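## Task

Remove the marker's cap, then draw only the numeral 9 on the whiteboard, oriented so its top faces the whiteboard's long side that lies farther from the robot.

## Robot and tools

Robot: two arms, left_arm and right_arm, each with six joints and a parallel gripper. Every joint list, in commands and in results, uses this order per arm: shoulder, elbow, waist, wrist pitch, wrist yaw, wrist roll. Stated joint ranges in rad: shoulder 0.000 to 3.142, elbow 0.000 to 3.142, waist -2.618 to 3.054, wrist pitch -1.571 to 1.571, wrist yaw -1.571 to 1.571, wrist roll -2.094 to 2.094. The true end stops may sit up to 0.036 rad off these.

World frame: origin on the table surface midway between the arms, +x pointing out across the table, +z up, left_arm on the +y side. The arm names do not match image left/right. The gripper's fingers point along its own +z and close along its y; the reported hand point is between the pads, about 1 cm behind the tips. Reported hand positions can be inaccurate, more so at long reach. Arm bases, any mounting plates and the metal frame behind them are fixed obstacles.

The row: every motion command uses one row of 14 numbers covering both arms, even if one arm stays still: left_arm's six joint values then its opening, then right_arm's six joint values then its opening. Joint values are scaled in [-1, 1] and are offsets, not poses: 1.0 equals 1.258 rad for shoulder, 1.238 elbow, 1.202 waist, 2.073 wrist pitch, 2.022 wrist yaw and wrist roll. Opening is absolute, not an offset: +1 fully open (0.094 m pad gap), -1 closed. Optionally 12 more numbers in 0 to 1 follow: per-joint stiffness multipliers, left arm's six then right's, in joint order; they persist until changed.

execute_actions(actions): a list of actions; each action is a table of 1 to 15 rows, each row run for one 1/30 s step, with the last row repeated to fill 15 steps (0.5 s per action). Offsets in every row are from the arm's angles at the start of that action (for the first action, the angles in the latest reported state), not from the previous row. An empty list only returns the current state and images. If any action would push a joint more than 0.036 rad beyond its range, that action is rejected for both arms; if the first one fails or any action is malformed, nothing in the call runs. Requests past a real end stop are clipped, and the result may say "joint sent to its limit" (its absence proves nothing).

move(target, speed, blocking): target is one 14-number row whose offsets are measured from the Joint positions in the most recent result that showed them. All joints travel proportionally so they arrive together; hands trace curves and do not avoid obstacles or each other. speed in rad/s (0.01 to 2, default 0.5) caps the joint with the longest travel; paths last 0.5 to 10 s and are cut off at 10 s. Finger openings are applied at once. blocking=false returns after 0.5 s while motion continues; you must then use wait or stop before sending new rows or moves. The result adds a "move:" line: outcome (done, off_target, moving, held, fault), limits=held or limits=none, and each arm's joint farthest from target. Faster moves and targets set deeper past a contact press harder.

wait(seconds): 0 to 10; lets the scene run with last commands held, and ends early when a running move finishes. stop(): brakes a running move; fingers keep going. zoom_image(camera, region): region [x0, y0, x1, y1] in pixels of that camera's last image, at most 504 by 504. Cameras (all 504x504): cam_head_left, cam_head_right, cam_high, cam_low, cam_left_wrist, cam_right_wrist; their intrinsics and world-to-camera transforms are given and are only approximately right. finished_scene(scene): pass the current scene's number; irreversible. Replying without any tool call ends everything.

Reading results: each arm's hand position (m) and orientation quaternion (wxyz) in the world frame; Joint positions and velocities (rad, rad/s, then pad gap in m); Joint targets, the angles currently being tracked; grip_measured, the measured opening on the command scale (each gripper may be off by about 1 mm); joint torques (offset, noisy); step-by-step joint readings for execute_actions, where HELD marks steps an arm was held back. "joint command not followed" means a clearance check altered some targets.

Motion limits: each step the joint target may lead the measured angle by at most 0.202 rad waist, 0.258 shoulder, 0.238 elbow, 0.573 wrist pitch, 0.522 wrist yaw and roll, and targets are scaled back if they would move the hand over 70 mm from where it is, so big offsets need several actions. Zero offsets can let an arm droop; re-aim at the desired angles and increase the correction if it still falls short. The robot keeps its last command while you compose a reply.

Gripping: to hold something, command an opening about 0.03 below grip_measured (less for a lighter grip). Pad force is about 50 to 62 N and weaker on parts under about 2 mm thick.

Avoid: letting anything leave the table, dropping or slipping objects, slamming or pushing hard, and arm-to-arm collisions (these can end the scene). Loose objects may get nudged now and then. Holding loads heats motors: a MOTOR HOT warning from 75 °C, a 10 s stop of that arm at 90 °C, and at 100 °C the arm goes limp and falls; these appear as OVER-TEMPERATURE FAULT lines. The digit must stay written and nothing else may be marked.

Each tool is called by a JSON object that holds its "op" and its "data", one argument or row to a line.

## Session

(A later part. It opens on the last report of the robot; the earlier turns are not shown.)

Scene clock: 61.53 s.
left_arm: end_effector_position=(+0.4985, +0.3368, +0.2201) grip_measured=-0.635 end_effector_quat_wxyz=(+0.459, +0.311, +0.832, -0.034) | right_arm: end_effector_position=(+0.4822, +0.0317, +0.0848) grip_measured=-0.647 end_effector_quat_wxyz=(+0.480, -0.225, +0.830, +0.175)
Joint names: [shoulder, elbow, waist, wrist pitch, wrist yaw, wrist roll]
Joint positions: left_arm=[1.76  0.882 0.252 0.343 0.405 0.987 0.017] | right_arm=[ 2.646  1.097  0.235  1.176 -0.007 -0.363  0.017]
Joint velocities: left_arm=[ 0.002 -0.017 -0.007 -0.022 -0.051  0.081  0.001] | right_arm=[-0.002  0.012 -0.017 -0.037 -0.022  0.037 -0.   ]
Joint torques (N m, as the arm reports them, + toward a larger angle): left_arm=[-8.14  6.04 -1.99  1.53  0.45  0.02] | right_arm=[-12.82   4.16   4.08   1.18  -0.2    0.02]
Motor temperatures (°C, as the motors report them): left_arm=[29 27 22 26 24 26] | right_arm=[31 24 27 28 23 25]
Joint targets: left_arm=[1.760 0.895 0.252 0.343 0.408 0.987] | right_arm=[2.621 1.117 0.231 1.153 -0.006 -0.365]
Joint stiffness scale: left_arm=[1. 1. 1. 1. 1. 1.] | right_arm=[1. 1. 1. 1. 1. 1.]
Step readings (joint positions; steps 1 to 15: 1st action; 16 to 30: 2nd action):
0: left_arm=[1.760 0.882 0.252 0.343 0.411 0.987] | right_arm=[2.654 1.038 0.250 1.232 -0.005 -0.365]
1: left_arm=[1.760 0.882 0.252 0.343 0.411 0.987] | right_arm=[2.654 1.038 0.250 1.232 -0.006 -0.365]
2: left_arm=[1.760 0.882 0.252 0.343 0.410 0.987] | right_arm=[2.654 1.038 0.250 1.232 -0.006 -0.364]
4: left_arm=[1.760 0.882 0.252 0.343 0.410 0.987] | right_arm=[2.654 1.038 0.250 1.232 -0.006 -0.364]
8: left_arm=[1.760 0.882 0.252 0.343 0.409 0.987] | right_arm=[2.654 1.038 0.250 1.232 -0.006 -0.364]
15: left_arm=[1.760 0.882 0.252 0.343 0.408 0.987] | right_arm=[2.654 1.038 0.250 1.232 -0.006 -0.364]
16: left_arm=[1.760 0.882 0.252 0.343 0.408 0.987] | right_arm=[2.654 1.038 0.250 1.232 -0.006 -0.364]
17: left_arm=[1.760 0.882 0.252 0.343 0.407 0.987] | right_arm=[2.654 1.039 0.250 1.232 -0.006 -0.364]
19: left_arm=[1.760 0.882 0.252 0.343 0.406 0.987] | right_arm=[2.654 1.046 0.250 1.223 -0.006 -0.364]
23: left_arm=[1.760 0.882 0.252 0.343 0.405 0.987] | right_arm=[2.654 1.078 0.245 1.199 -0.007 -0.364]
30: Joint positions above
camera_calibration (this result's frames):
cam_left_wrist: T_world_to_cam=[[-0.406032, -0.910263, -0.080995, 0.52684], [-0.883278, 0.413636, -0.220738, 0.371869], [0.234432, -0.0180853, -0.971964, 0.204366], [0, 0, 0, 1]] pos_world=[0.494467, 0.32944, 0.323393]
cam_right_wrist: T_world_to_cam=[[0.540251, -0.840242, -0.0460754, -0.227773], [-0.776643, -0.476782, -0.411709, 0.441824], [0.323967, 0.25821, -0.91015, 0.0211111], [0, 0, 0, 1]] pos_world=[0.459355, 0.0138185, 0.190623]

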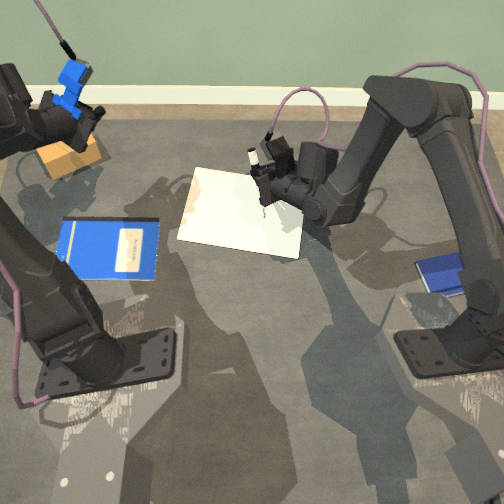

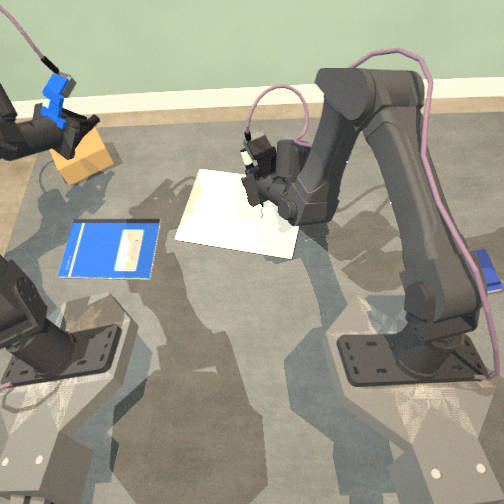

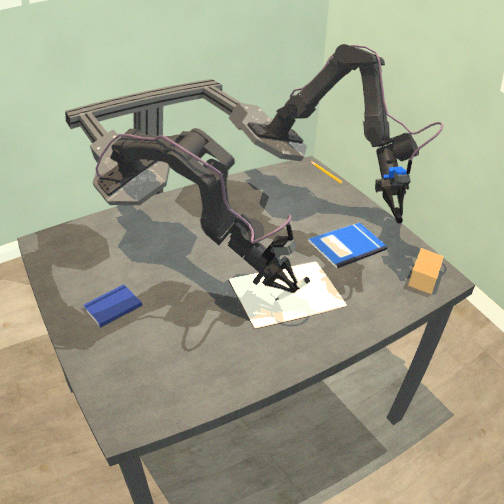

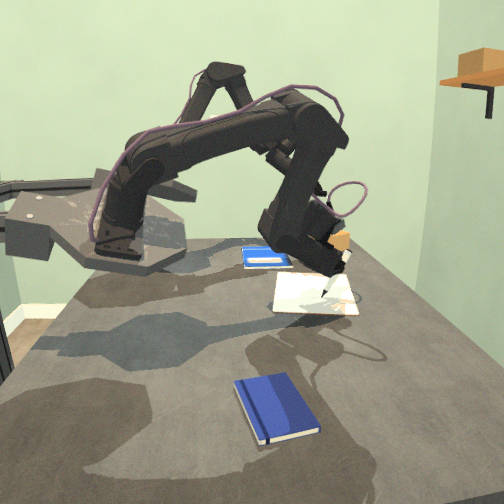

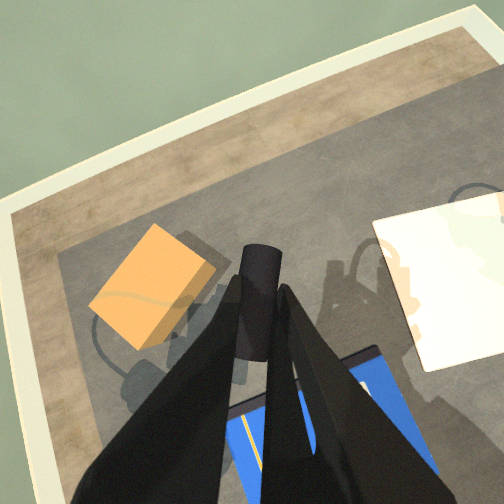

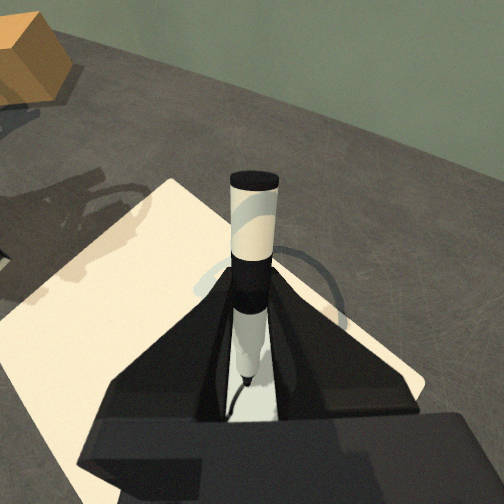

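{"op": "execute_actions", "data": {
  "actions": [
    [[0,0.01,0,0,0,0,-0.7,-0.017,0.024,0.004,-0.010,0,0,-0.75],[0,0.01,0,0,0,0,-0.7,-0.016,0.033,0.005,-0.015,0,0,-0.75],[0,0.01,0,0,0,0,-0.7,-0.015,0.042,0.007,-0.020,0,0,-0.75],[0,0.01,0,0,0,0,-0.7,-0.015,0.051,0.008,-0.025,0,0,-0.75],[0,0.01,0,0,0,0,-0.7,-0.014,0.060,0.010,-0.030,0,0,-0.75],[0,0.01,0,0,0,0,-0.7,-0.013,0.070,0.012,-0.035,0,0,-0.75],[0,0.01,0,0,0,0,-0.7,-0.012,0.080,0.013,-0.040,0,0,-0.75],[0,0.01,0,0,0,0,-0.7,-0.011,0.089,0.015,-0.046,0,0,-0.75]],
    [[0,0.01,0,0,0,0,-0.7,-0.015,0.020,0.007,-0.006,0,0,-0.75],[0,0.01,0,0,0,0,-0.7,-0.012,0.024,0.011,-0.007,0,0,-0.75],[0,0.01,0,0,0,0,-0.7,-0.009,0.028,0.015,-0.007,0,0,-0.75],[0,0.01,0,0,0,0,-0.7,-0.006,0.032,0.019,-0.008,0,0,-0.75],[0,0.01,0,0,0,0,-0.7,-0.003,0.036,0.023,-0.008,0,0,-0.75],[0,0.01,0,0,0,0,-0.7,0.0,0.040,0.027,-0.009,0,0,-0.75],[0,0.01,0,0,0,0,-0.7,0.002,0.043,0.030,-0.010,0,0,-0.75],[0,0.01,0,0,0,0,-0.7,0.004,0.046,0.032,-0.010,0,0,-0.75]]
  ]
}}

{"op": "zoom_image", "data": {
  "camera": "cam_low",
  "region": [260, 230, 380, 330]
}}

Scene clock: 63.57 s.
left_arm: end_effector_position=(+0.4984, +0.3378, +0.2194) grip_measured=-0.635 end_effector_quat_wxyz=(+0.457, +0.310, +0.833, -0.031) | right_arm: end_effector_position=(+0.5099, +0.0514, +0.0969) grip_measured=-0.647 end_effector_quat_wxyz=(+0.488, -0.228, +0.824, +0.178)
Joint names: [shoulder, elbow, waist, wrist pitch, wrist yaw, wrist roll]
Joint positions: left_arm=[1.76  0.882 0.252 0.343 0.398 0.987 0.017] | right_arm=[ 2.646  1.222  0.259  1.067  0.001 -0.363  0.017]
Joint velocities: left_arm=[ 0.017 -0.002  0.007 -0.037 -0.066 -0.066  0.   ] | right_arm=[ 0.002  0.007  0.017 -0.051  0.051 -0.037  0.   ]
Joint torques (N m, as the arm reports them, + toward a larger angle): left_arm=[-8.12  6.05 -1.99  1.52  0.44  0.02] | right_arm=[-11.07   5.16   6.12   1.47  -0.32   0.03]
Motor temperatures (°C, as the motors report them): left_arm=[29 27 22 26 24 26] | right_arm=[31 24 27 28 23 25]
Joint targets: left_arm=[1.760 0.895 0.252 0.343 0.401 0.987] | right_arm=[2.651 1.245 0.274 1.069 -0.004 -0.363]
Joint stiffness scale: left_arm=[1. 1. 1. 1. 1. 1.] | right_arm=[1. 1. 1. 1. 1. 1.]
Step readings (joint positions; steps 1 to 15: 1st action; 16 to 30: 2nd action):
0: left_arm=[1.760 0.882 0.252 0.343 0.405 0.987] | right_arm=[2.646 1.097 0.235 1.176 -0.007 -0.363]
1: left_arm=[1.760 0.882 0.252 0.343 0.404 0.987] | right_arm=[2.646 1.097 0.235 1.176 -0.007 -0.363]
2: left_arm=[1.760 0.882 0.252 0.343 0.404 0.987] | right_arm=[2.646 1.100 0.235 1.174 -0.007 -0.363]
4: left_arm=[1.760 0.882 0.252 0.343 0.403 0.987] | right_arm=[2.646 1.114 0.235 1.158 -0.007 -0.363]
8: left_arm=[1.760 0.882 0.252 0.343 0.402 0.987] | right_arm=[2.646 1.162 0.235 1.120 -0.005 -0.363]
15: left_arm=[1.760 0.882 0.252 0.343 0.402 0.987] | right_arm=[2.646 1.188 0.235 1.089 -0.004 -0.363]
16: left_arm=[1.760 0.882 0.252 0.343 0.401 0.987] | right_arm=[2.646 1.188 0.235 1.086 -0.003 -0.363]
17: left_arm=[1.760 0.882 0.252 0.343 0.400 0.987] | right_arm=[2.646 1.188 0.235 1.083 -0.003 -0.363]
19: left_arm=[1.760 0.882 0.252 0.343 0.400 0.987] | right_arm=[2.646 1.191 0.236 1.078 -0.002 -0.363]
23: left_arm=[1.760 0.882 0.252 0.343 0.399 0.987] | right_arm=[2.646 1.212 0.245 1.069 0.001 -0.363]
30: Joint positions above
camera_calibration (this result's frames):
cam_left_wrist: T_world_to_cam=[[-0.402361, -0.911613, -0.0840654, 0.527024], [-0.885648, 0.410856, -0.216392, 0.37244], [0.231804, -0.0126152, -0.972681, 0.203384], [0, 0, 0, 1]] pos_world=[0.494759, 0.329989, 0.322725]
cam_right_wrist: T_world_to_cam=[[0.548197, -0.835297, -0.0419444, -0.230305], [-0.764451, -0.480097, -0.430257, 0.473496], [0.339255, 0.26793, -0.901731, 0.00896738], [0, 0, 0, 1]] pos_world=[0.485175, 0.0325487, 0.202151]

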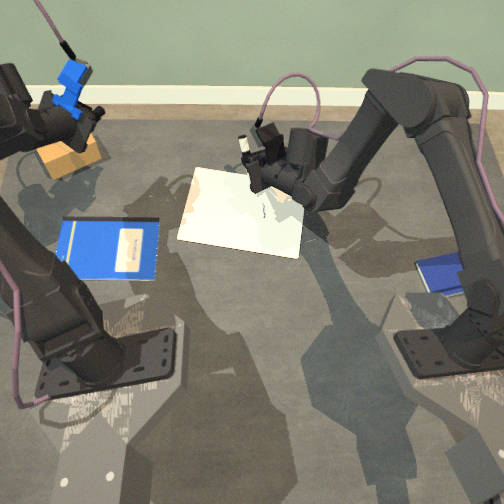

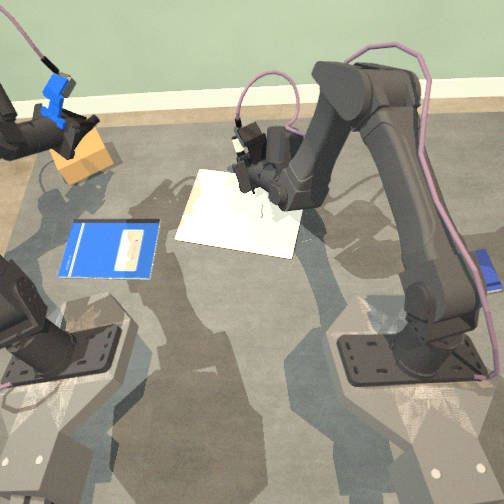

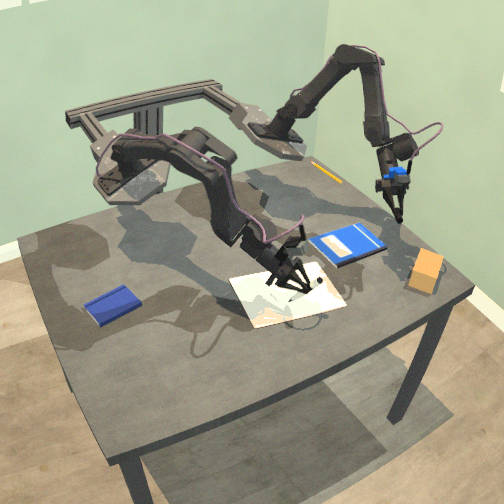

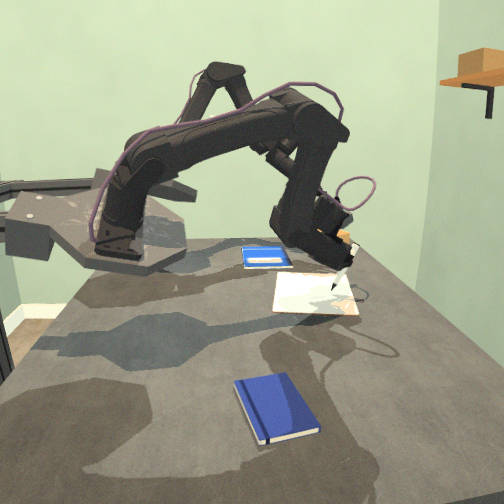

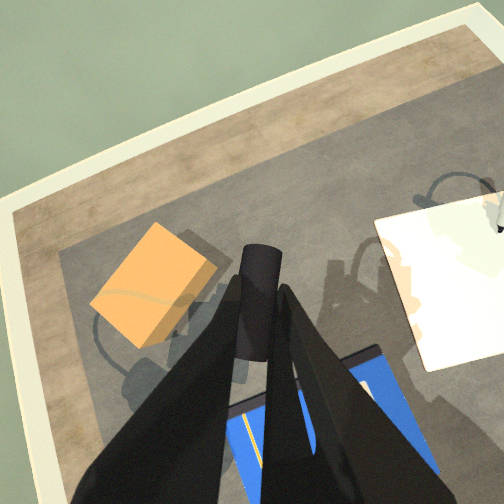

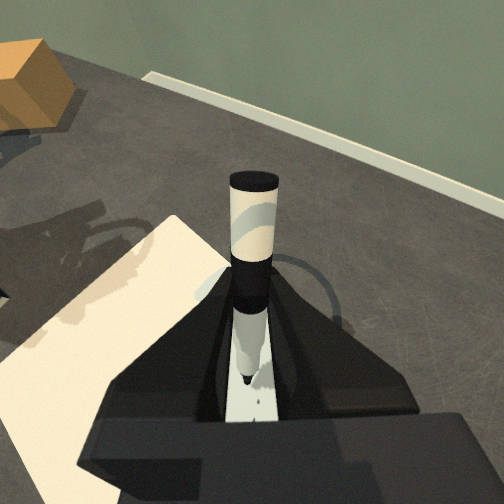

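Region (260, 230, 380, 330) of cam_low's 504x504 image, scaled by 4.200, with more detail than that image has.

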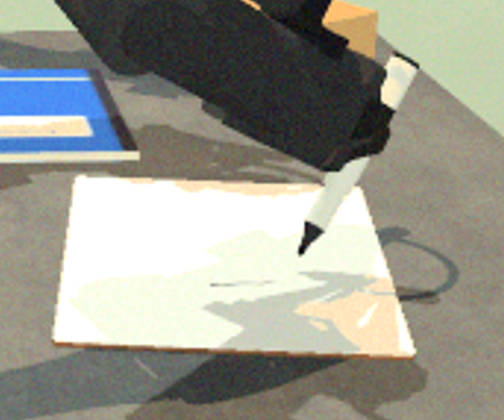

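{"op": "execute_actions", "data": {
  "actions": [
    [[0,0.01,0,0,0,0,-0.7,-0.012,0.016,0,0.08,0,0,-0.75]],
    [[0,0.01,0,0,0,0,-0.7,-0.012,-0.03,-0.006,0,0,0,-0.75],[0,0.01,0,0,0,0,-0.7,-0.012,-0.05,-0.012,0,0,0,-0.75],[0,0.01,0,0,0,0,-0.7,-0.012,-0.07,-0.018,0,0,0,-0.75],[0,0.01,0,0,0,0,-0.7,-0.012,-0.095,-0.022,0,0,0,-0.75]]
  ]
}}

{"op": "zoom_image", "data": {
  "camera": "cam_low",
  "region": [260, 230, 380, 330]
}}

{"op": "zoom_image", "data": {
  "camera": "cam_head_left",
  "region": [170, 140, 330, 270]
}}

Scene clock: 66.00 s.
left_arm: end_effector_position=(+0.4984, +0.3388, +0.2188) grip_measured=-0.635 end_effector_quat_wxyz=(+0.455, +0.309, +0.834, -0.029) | right_arm: end_effector_position=(+0.4918, +0.0247, +0.0876) grip_measured=-0.647 end_effector_quat_wxyz=(+0.491, -0.213, +0.829, +0.163)
Joint names: [shoulder, elbow, waist, wrist pitch, wrist yaw, wrist roll]
Joint positions: left_arm=[1.76  0.882 0.252 0.343 0.392 0.987 0.017] | right_arm=[ 2.646  1.108  0.226  1.194  0.01  -0.363  0.017]
Joint velocities: left_arm=[-0.022  0.002  0.007  0.051  0.022 -0.051  0.   ] | right_arm=[ 0.012 -0.017 -0.017 -0.037 -0.037  0.007 -0.   ]
Joint torques (N m, as the arm reports them, + toward a larger angle): left_arm=[-8.12  6.06 -1.98  1.52  0.44  0.03] | right_arm=[-12.21   2.27   5.     1.54  -0.29   0.  ]
Motor temperatures (°C, as the motors report them): left_arm=[29 27 22 26 24 26] | right_arm=[31 24 27 29 23 25]
Joint targets: left_arm=[1.760 0.895 0.252 0.343 0.395 0.987] | right_arm=[2.630 1.104 0.232 1.208 0.005 -0.363]
Joint stiffness scale: left_arm=[1. 1. 1. 1. 1. 1.] | right_arm=[1. 1. 1. 1. 1. 1.]
Step readings (joint positions; steps 1 to 15: 1st action; 16 to 30: 2nd action):
0: left_arm=[1.760 0.882 0.252 0.343 0.398 0.987] | right_arm=[2.646 1.222 0.259 1.065 0.002 -0.363]
1: left_arm=[1.760 0.882 0.252 0.343 0.398 0.987] | right_arm=[2.646 1.222 0.259 1.080 0.002 -0.363]
2: left_arm=[1.760 0.882 0.252 0.343 0.397 0.987] | right_arm=[2.646 1.222 0.259 1.100 0.003 -0.363]
4: left_arm=[1.760 0.882 0.252 0.343 0.396 0.987] | right_arm=[2.646 1.222 0.259 1.145 0.004 -0.363]
8: left_arm=[1.760 0.882 0.252 0.343 0.395 0.987] | right_arm=[2.646 1.222 0.259 1.189 0.004 -0.363]
15: left_arm=[1.760 0.882 0.252 0.343 0.395 0.987] | right_arm=[2.646 1.222 0.259 1.208 0.005 -0.363]
16: left_arm=[1.760 0.882 0.252 0.343 0.394 0.987] | right_arm=[2.646 1.219 0.258 1.208 0.005 -0.363]
17: left_arm=[1.760 0.882 0.252 0.343 0.394 0.987] | right_arm=[2.646 1.212 0.256 1.210 0.005 -0.363]
19: left_arm=[1.760 0.882 0.252 0.343 0.393 0.987] | right_arm=[2.646 1.177 0.249 1.213 0.005 -0.363]
23: left_arm=[1.760 0.882 0.252 0.343 0.392 0.987] | right_arm=[2.646 1.111 0.228 1.193 0.008 -0.363]
30: Joint positions above
camera_calibration (this result's frames):
cam_left_wrist: T_world_to_cam=[[-0.398897, -0.912861, -0.0869802, 0.527193], [-0.887864, 0.408202, -0.212293, 0.372983], [0.229299, -0.00745643, -0.973327, 0.202458], [0, 0, 0, 1]] pos_world=[0.495031, 0.330511, 0.322095]
cam_right_wrist: T_world_to_cam=[[0.512882, -0.857834, -0.032749, -0.226068], [-0.783668, -0.452284, -0.425797, 0.451199], [0.350452, 0.244048, -0.904226, 0.00913417], [0, 0, 0, 1]] pos_world=[0.466335, 0.00791168, 0.192975]

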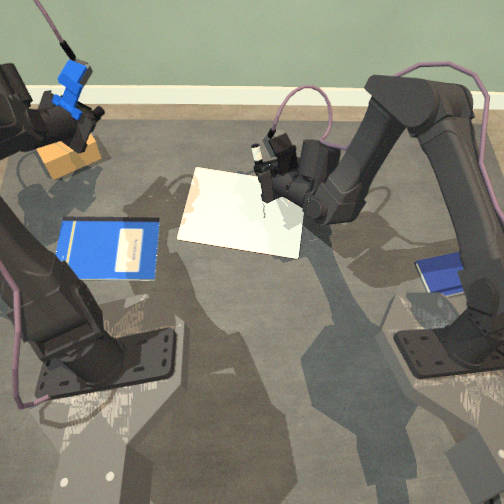

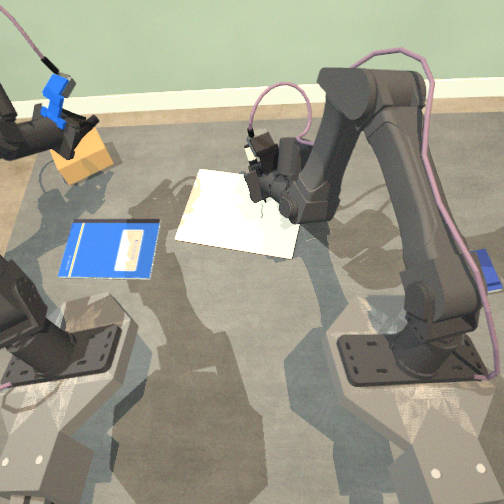

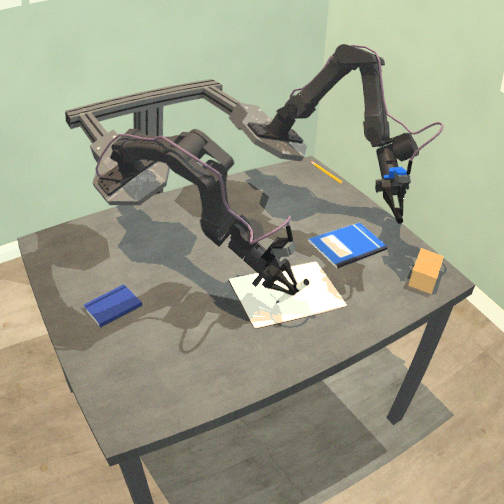

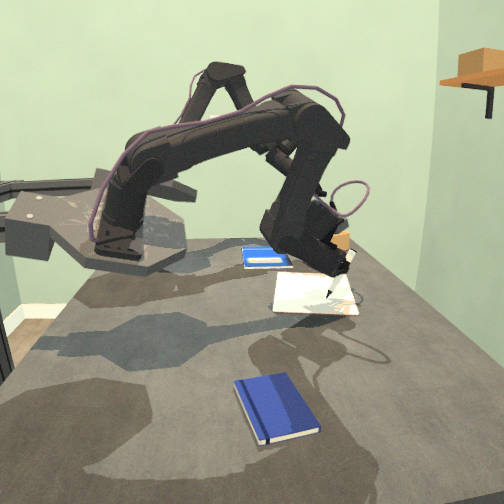

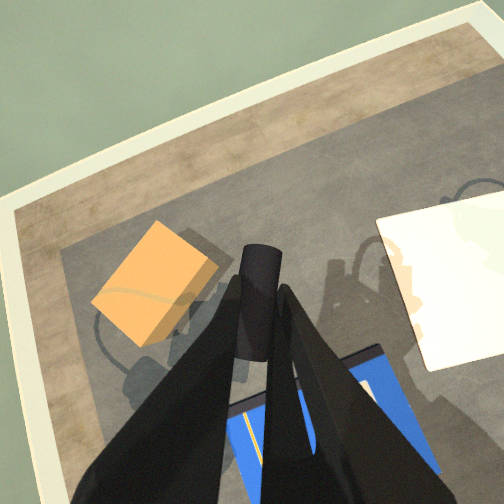

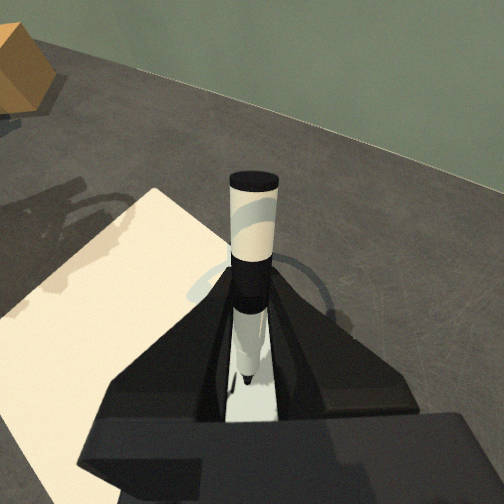

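Region (260, 230, 380, 330) of cam_low's 504x504 image, scaled by 4.200, with more detail than that image has.

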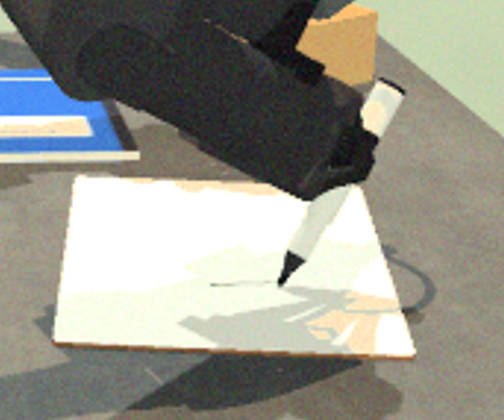

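Region (170, 140, 330, 270) of cam_head_left's 504x504 image, scaled by 3.150, with more detail than that image has; it fills the top 410 rows of this view, and the rest is white.

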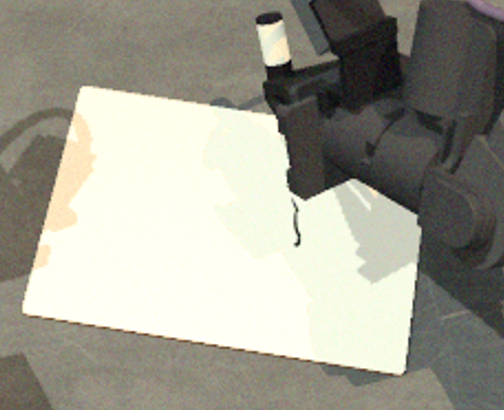

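{"op": "execute_actions", "data": {
  "actions": [
    [[0,0.01,0,0,0,0,-0.7,-0.012,0.012,0.02,0.006,0,0,-0.75]]
  ]
}}

Scene clock: 66.70 s.
left_arm: end_effector_position=(+0.4984, +0.3393, +0.2185) grip_measured=-0.635 end_effector_quat_wxyz=(+0.455, +0.309, +0.835, -0.028) | right_arm: end_effector_position=(+0.4909, +0.0270, +0.0886) grip_measured=-0.647 end_effector_quat_wxyz=(+0.491, -0.215, +0.828, +0.164)
Joint names: [shoulder, elbow, waist, wrist pitch, wrist yaw, wrist roll]
Joint positions: left_arm=[1.76  0.882 0.252 0.343 0.389 0.987 0.017] | right_arm=[ 2.646  1.108  0.232  1.194  0.013 -0.363  0.017]
Joint velocities: left_arm=[ 0.002 -0.017  0.007 -0.007 -0.022 -0.081  0.   ] | right_arm=[-0.017 -0.007 -0.002 -0.007 -0.022  0.022  0.001]
Joint torques (N m, as the arm reports them, + toward a larger angle): left_arm=[-8.09  6.   -1.94  1.52  0.4   0.02] | right_arm=[-12.08   3.76   6.08   1.52  -0.26   0.02]
Motor temperatures (°C, as the motors report them): left_arm=[29 27 22 26 24 26] | right_arm=[31 24 27 29 23 25]
Joint targets: left_arm=[1.760 0.895 0.252 0.343 0.392 0.987] | right_arm=[2.630 1.123 0.250 1.206 0.010 -0.363]
Joint stiffness scale: left_arm=[1. 1. 1. 1. 1. 1.] | right_arm=[1. 1. 1. 1. 1. 1.]
Step readings (joint positions):
0: left_arm=[1.760 0.882 0.252 0.343 0.392 0.987] | right_arm=[2.646 1.108 0.226 1.194 0.010 -0.363]
1: left_arm=[1.760 0.882 0.252 0.343 0.391 0.987] | right_arm=[2.646 1.108 0.226 1.194 0.011 -0.363]
2: left_arm=[1.760 0.882 0.252 0.343 0.390 0.987] | right_arm=[2.646 1.108 0.227 1.194 0.012 -0.363]
4: left_arm=[1.760 0.882 0.252 0.343 0.390 0.987] | right_arm=[2.646 1.108 0.229 1.194 0.012 -0.363]
8: left_arm=[1.760 0.882 0.252 0.343 0.389 0.987] | right_arm=[2.646 1.108 0.232 1.194 0.013 -0.363]
15: Joint positions above
camera_calibration (this result's frames):
cam_left_wrist: T_world_to_cam=[[-0.397268, -0.913439, -0.0883568, 0.52727], [-0.8889, 0.406944, -0.210366, 0.373241], [0.228113, -0.00503131, -0.973622, 0.202023], [0, 0, 0, 1]] pos_world=[0.495157, 0.330758, 0.321799]
cam_right_wrist: T_world_to_cam=[[0.51533, -0.856397, -0.0319319, -0.224817], [-0.781844, -0.454557, -0.42673, 0.451238], [0.350935, 0.244872, -0.903815, 0.00952791], [0, 0, 0, 1]] pos_world=[0.465309, 0.0102481, 0.193989]

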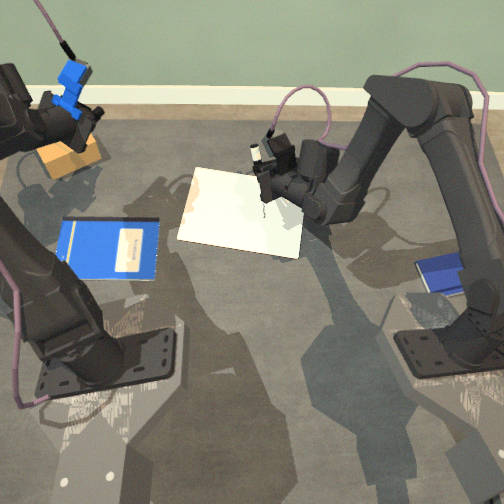

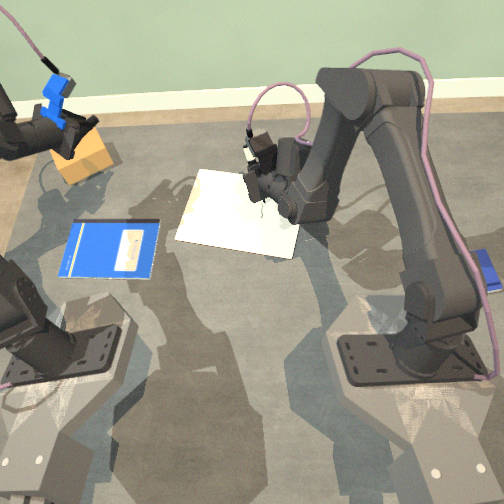

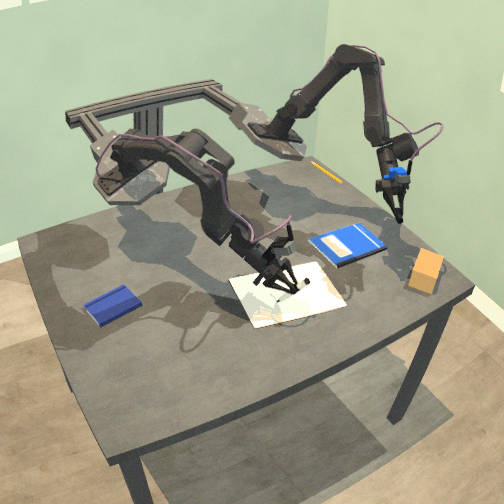

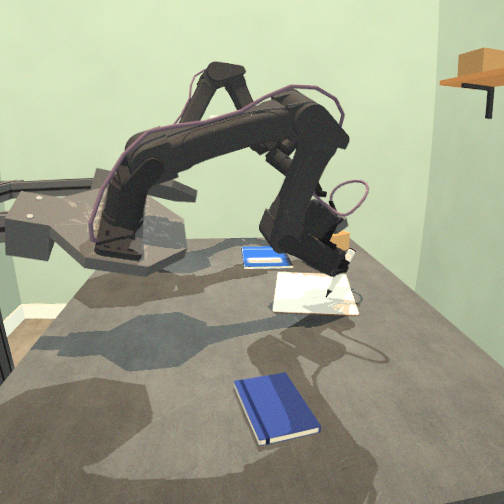

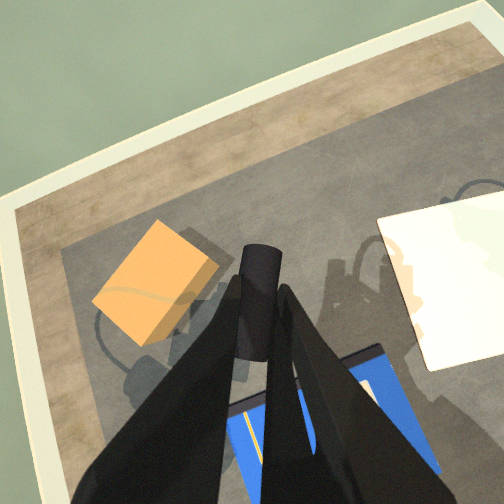

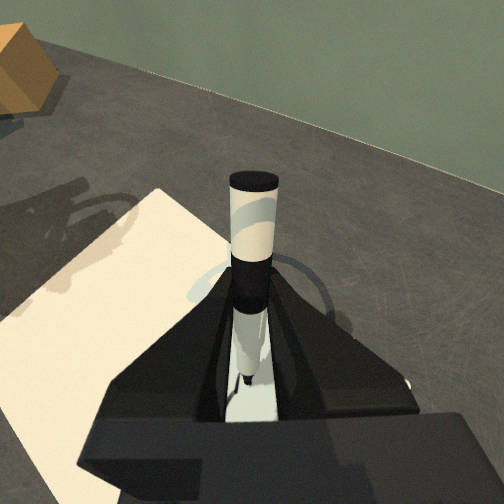

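{"op": "execute_actions", "data": {
  "actions": [
    [[0,0.01,0,0,0,0,-0.7,-0.012,0.012,0.01,-0.022,0,0,-0.75]],
    [[0,0.01,0,0,0,0,-0.7,-0.012,0.022,0.004,-0.018,0,0,-0.75],[0,0.01,0,0,0,0,-0.7,-0.012,0.030,0.003,-0.023,0,0,-0.75],[0,0.01,0,0,0,0,-0.7,-0.012,0.038,0.003,-0.028,0,0,-0.75],[0,0.01,0,0,0,0,-0.7,-0.012,0.046,0.002,-0.034,0,0,-0.75],[0,0.01,0,0,0,0,-0.7,-0.012,0.054,0.002,-0.040,0,0,-0.75],[0,0.01,0,0,0,0,-0.7,-0.012,0.062,0.001,-0.046,0,0,-0.75]],
    [[0,0.01,0,0,0,0,-0.7,-0.012,0.024,0.015,-0.021,0,0,-0.75],[0,0.01,0,0,0,0,-0.7,-0.012,0.033,0.017,-0.029,0,0,-0.75],[0,0.01,0,0,0,0,-0.7,-0.012,0.042,0.019,-0.037,0,0,-0.75],[0,0.01,0,0,0,0,-0.7,-0.012,0.051,0.022,-0.045,0,0,-0.75],[0,0.01,0,0,0,0,-0.7,-0.012,0.060,0.024,-0.053,0,0,-0.75],[0,0.01,0,0,0,0,-0.7,-0.012,0.070,0.026,-0.062,0,0,-0.75]]
  ]
}}

{"op": "zoom_image", "data": {
  "camera": "cam_low",
  "region": [260, 230, 380, 330]
}}

Scene clock: 69.20 s.
left_arm: end_effector_position=(+0.4983, +0.3408, +0.2177) grip_measured=-0.635 end_effector_quat_wxyz=(+0.452, +0.308, +0.837, -0.024) | right_arm: end_effector_position=(+0.5083, +0.0453, +0.0848) grip_measured=-0.647 end_effector_quat_wxyz=(+0.467, -0.229, +0.837, +0.169)
Joint names: [shoulder, elbow, waist, wrist pitch, wrist yaw, wrist roll]
Joint positions: left_arm=[1.76  0.882 0.252 0.343 0.379 0.987 0.017] | right_arm=[ 2.646  1.231  0.248  1.011  0.017 -0.363  0.017]
Joint velocities: left_arm=[-0.017 -0.012 -0.027  0.007 -0.037  0.037 -0.   ] | right_arm=[-0.002 -0.007 -0.007  0.022  0.007  0.051 -0.   ]
Joint torques (N m, as the arm reports them, + toward a larger angle): left_arm=[-8.13  6.04 -1.98  1.52  0.42  0.02] | right_arm=[-12.84   4.92   6.19   1.06  -0.25   0.04]
Motor temperatures (°C, as the motors report them): left_arm=[29 27 22 26 24 26] | right_arm=[32 24 27 29 23 25]
Joint targets: left_arm=[1.760 0.895 0.252 0.343 0.382 0.987] | right_arm=[2.630 1.251 0.263 0.981 0.015 -0.363]
Joint stiffness scale: left_arm=[1. 1. 1. 1. 1. 1.] | right_arm=[1. 1. 1. 1. 1. 1.]
Step readings (joint positions; steps 1 to 15: 1st action; 16 to 30: 2nd action; 31 to 45: 3rd action):
0: left_arm=[1.760 0.882 0.252 0.343 0.388 0.987] | right_arm=[2.646 1.108 0.232 1.194 0.013 -0.363]
1: left_arm=[1.760 0.882 0.252 0.343 0.388 0.987] | right_arm=[2.646 1.108 0.232 1.189 0.014 -0.363]
2: left_arm=[1.760 0.882 0.252 0.343 0.387 0.987] | right_arm=[2.646 1.108 0.232 1.182 0.015 -0.363]
4: left_arm=[1.760 0.882 0.252 0.343 0.387 0.987] | right_arm=[2.646 1.108 0.232 1.176 0.015 -0.363]
8: left_arm=[1.760 0.882 0.252 0.343 0.386 0.987] | right_arm=[2.646 1.108 0.232 1.176 0.015 -0.363]
15: left_arm=[1.760 0.882 0.252 0.343 0.385 0.987] | right_arm=[2.646 1.108 0.232 1.176 0.015 -0.363]
16: left_arm=[1.760 0.882 0.252 0.343 0.385 0.987] | right_arm=[2.646 1.109 0.232 1.175 0.015 -0.363]
17: left_arm=[1.760 0.882 0.252 0.343 0.384 0.987] | right_arm=[2.646 1.112 0.232 1.170 0.015 -0.363]
19: left_arm=[1.760 0.882 0.252 0.343 0.383 0.987] | right_arm=[2.646 1.124 0.232 1.153 0.015 -0.363]
23: left_arm=[1.760 0.882 0.252 0.343 0.382 0.987] | right_arm=[2.646 1.157 0.232 1.119 0.015 -0.363]
30: left_arm=[1.760 0.882 0.252 0.343 0.382 0.987] | right_arm=[2.646 1.165 0.232 1.109 0.015 -0.363]
31: left_arm=[1.760 0.882 0.252 0.343 0.382 0.987] | right_arm=[2.646 1.166 0.232 1.107 0.015 -0.363]
32: left_arm=[1.760 0.882 0.252 0.343 0.381 0.987] | right_arm=[2.646 1.170 0.232 1.101 0.015 -0.363]
34: left_arm=[1.760 0.882 0.252 0.343 0.380 0.987] | right_arm=[2.646 1.185 0.234 1.079 0.016 -0.363]
38: left_arm=[1.760 0.882 0.252 0.343 0.379 0.987] | right_arm=[2.646 1.225 0.244 1.029 0.017 -0.363]
45: Joint positions above
camera_calibration (this result's frames):
cam_left_wrist: T_world_to_cam=[[-0.39218, -0.915208, -0.0926793, 0.527506], [-0.892105, 0.402975, -0.204353, 0.374052], [0.224373, 0.00253633, -0.9745, 0.200666], [0, 0, 0, 1]] pos_world=[0.495547, 0.331535, 0.320877]
cam_right_wrist: T_world_to_cam=[[0.542103, -0.839301, -0.0412014, -0.231847], [-0.784902, -0.488238, -0.381515, 0.470784], [0.30009, 0.239159, -0.923444, 0.0232072], [0, 0, 0, 1]] pos_world=[0.48824, 0.0297152, 0.191489]

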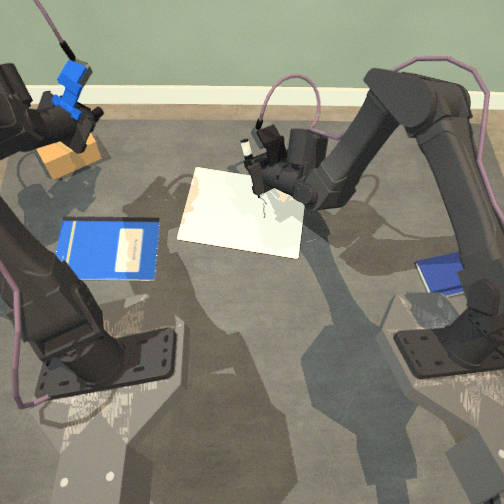

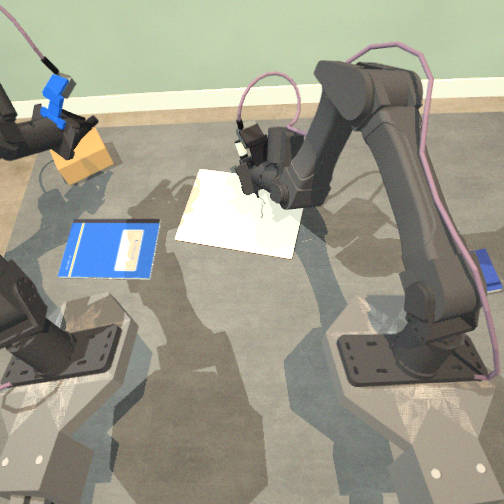

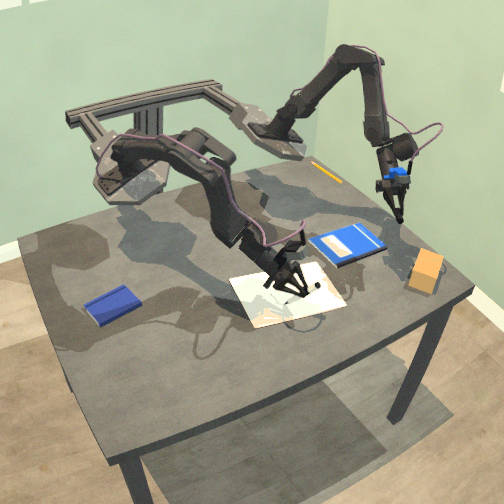

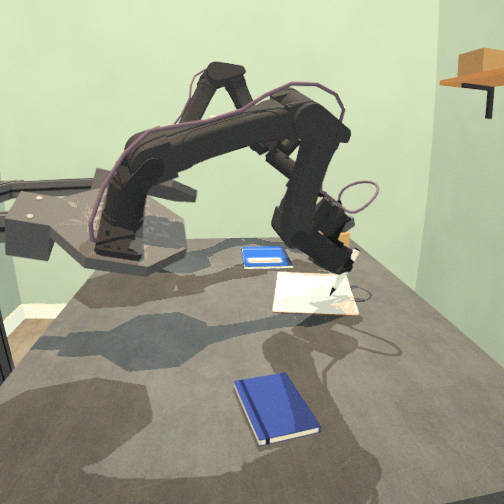

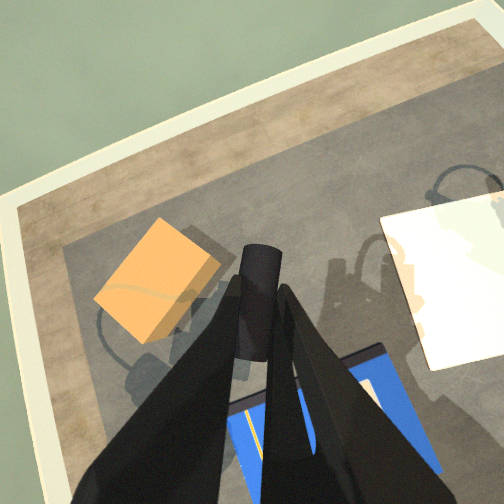

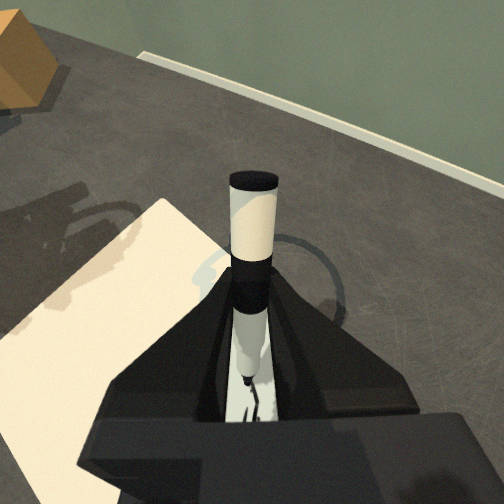

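Region (260, 230, 380, 330) of cam_low's 504x504 image, scaled by 4.200, with more detail than that image has.

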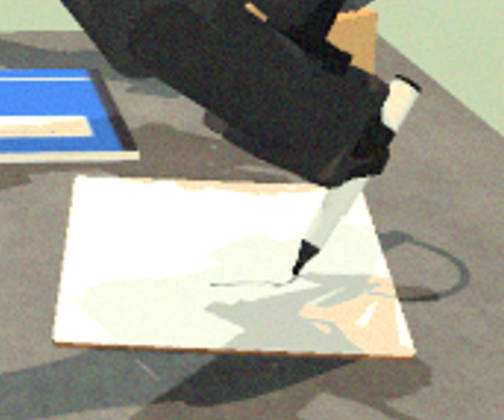

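{"op": "execute_actions", "data": {
  "actions": [
    [[0,0.01,0,0,0,0,-0.7,-0.012,0.021,0.018,-0.019,0,0,-0.75],[0,0.01,0,0,0,0,-0.7,-0.012,0.026,0.022,-0.025,0,0,-0.75],[0,0.01,0,0,0,0,-0.7,-0.012,0.031,0.026,-0.031,0,0,-0.75],[0,0.01,0,0,0,0,-0.7,-0.012,0.036,0.030,-0.037,0,0,-0.75],[0,0.01,0,0,0,0,-0.7,-0.012,0.041,0.034,-0.043,0,0,-0.75],[0,0.01,0,0,0,0,-0.7,-0.012,0.046,0.037,-0.049,0,0,-0.75]],
    [[0,0.01,0,0,0,0,-0.7,-0.012,0,0.018,-0.016,0,0,-0.75],[0,0.01,0,0,0,0,-0.7,-0.012,-0.002,0.022,-0.018,0,0,-0.75],[0,0.01,0,0,0,0,-0.7,-0.012,-0.004,0.026,-0.020,0,0,-0.75],[0,0.01,0,0,0,0,-0.7,-0.012,-0.006,0.030,-0.021,0,0,-0.75],[0,0.01,0,0,0,0,-0.7,-0.012,-0.008,0.033,-0.023,0,0,-0.75],[0,0.01,0,0,0,0,-0.7,-0.012,-0.009,0.036,-0.024,0,0,-0.75]]
  ]
}}

{"op": "zoom_image", "data": {
  "camera": "cam_low",
  "region": [260, 230, 380, 330]
}}

Scene clock: 71.50 s.
left_arm: end_effector_position=(+0.4983, +0.3417, +0.2171) grip_measured=-0.635 end_effector_quat_wxyz=(+0.450, +0.307, +0.838, -0.022) | right_arm: end_effector_position=(+0.4895, +0.0764, +0.0823) grip_measured=-0.647 end_effector_quat_wxyz=(+0.432, -0.263, +0.843, +0.185)
Joint names: [shoulder, elbow, waist, wrist pitch, wrist yaw, wrist roll]
Joint positions: left_arm=[1.76  0.882 0.252 0.343 0.373 0.987 0.017] | right_arm=[ 2.646  1.265  0.307  0.888  0.027 -0.363  0.017]
Joint velocities: left_arm=[-0.007 -0.012 -0.027  0.022 -0.051  0.007 -0.001] | right_arm=[ 0.012  0.012 -0.002 -0.095  0.081 -0.007  0.   ]
Joint torques (N m, as the arm reports them, + toward a larger angle): left_arm=[-8.11  6.03 -1.98  1.52  0.4   0.03] | right_arm=[-12.96   2.54   6.23   1.2   -0.28   0.02]
Motor temperatures (°C, as the motors report them): left_arm=[29 27 22 26 24 26] | right_arm=[32 24 27 29 23 25]
Joint targets: left_arm=[1.760 0.895 0.252 0.343 0.376 0.987] | right_arm=[2.630 1.254 0.321 0.877 0.022 -0.363]
Joint stiffness scale: left_arm=[1. 1. 1. 1. 1. 1.] | right_arm=[1. 1. 1. 1. 1. 1.]
Step readings (joint positions; steps 1 to 15: 1st action; 16 to 30: 2nd action):
0: left_arm=[1.760 0.882 0.252 0.343 0.379 0.987] | right_arm=[2.646 1.231 0.248 1.011 0.017 -0.363]
1: left_arm=[1.760 0.882 0.252 0.343 0.378 0.987] | right_arm=[2.646 1.231 0.248 1.010 0.017 -0.363]
2: left_arm=[1.760 0.882 0.252 0.343 0.378 0.987] | right_arm=[2.646 1.234 0.249 1.007 0.018 -0.363]
4: left_arm=[1.760 0.882 0.252 0.343 0.377 0.987] | right_arm=[2.646 1.243 0.253 0.989 0.021 -0.363]
8: left_arm=[1.760 0.882 0.252 0.343 0.376 0.987] | right_arm=[2.646 1.263 0.270 0.947 0.023 -0.363]
15: left_arm=[1.760 0.882 0.252 0.343 0.376 0.987] | right_arm=[2.646 1.265 0.278 0.927 0.023 -0.363]
16: left_arm=[1.760 0.882 0.252 0.343 0.375 0.987] | right_arm=[2.646 1.265 0.278 0.926 0.023 -0.363]
17: left_arm=[1.760 0.882 0.252 0.343 0.375 0.987] | right_arm=[2.646 1.265 0.279 0.925 0.023 -0.363]
19: left_arm=[1.760 0.882 0.252 0.343 0.374 0.987] | right_arm=[2.646 1.265 0.283 0.919 0.026 -0.363]
23: left_arm=[1.760 0.882 0.252 0.343 0.373 0.987] | right_arm=[2.646 1.265 0.299 0.901 0.027 -0.363]
30: Joint positions above
camera_calibration (this result's frames):
cam_left_wrist: T_world_to_cam=[[-0.388725, -0.916377, -0.0956361, 0.52766], [-0.894258, 0.400243, -0.200272, 0.374609], [0.221802, 0.00767268, -0.975061, 0.199746], [0, 0, 0, 1]] pos_world=[0.495807, 0.332069, 0.320252]
cam_right_wrist: T_world_to_cam=[[0.605102, -0.794145, -0.056439, -0.228719], [-0.763512, -0.558748, -0.323806, 0.460443], [0.225614, 0.239027, -0.944439, 0.0573392], [0, 0, 0, 1]] pos_world=[0.477016, 0.0619299, 0.190339]

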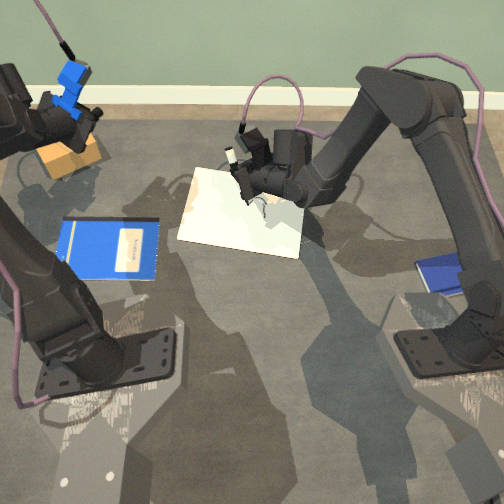

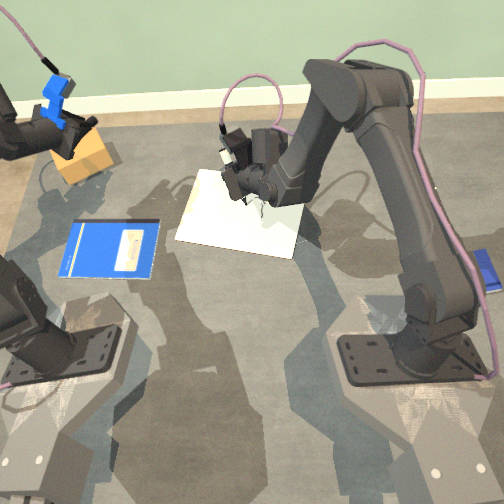

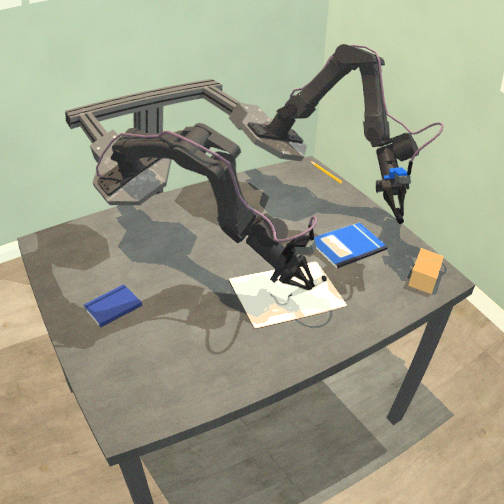

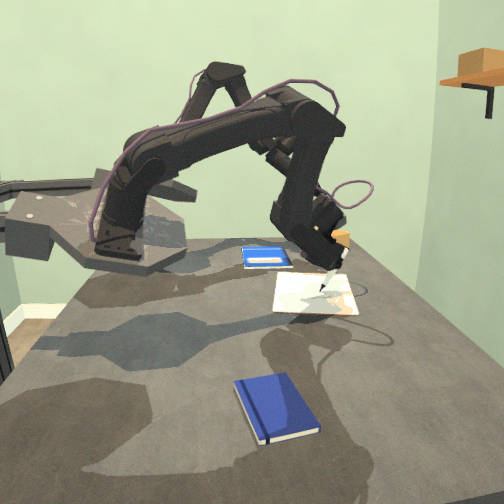

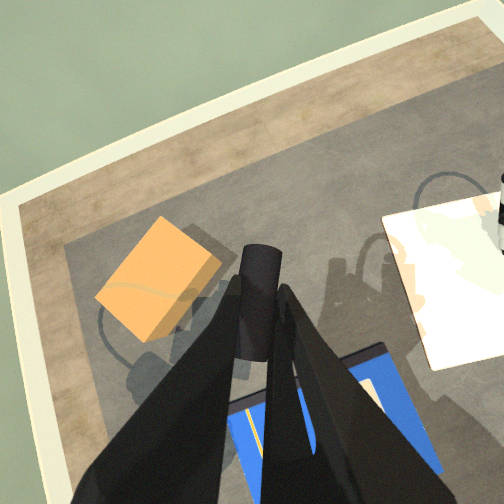

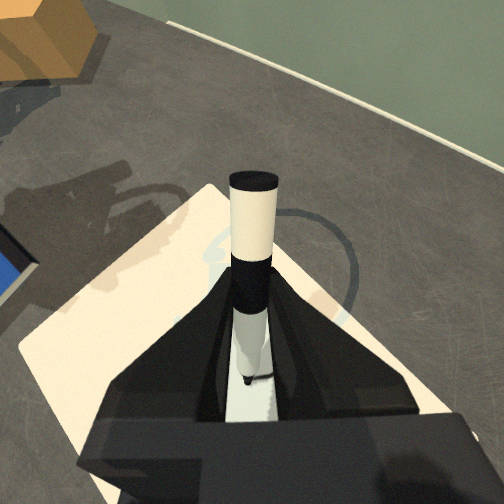

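Region (260, 230, 380, 330) of cam_low's 504x504 image, scaled by 4.200, with more detail than that image has.

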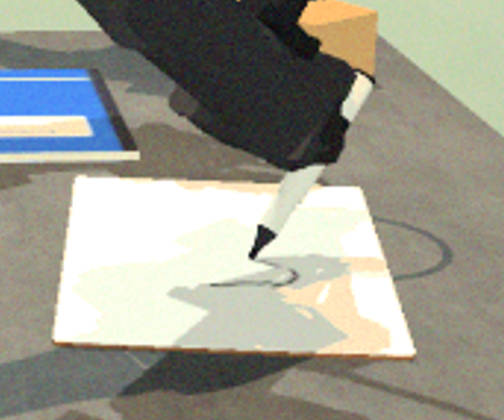

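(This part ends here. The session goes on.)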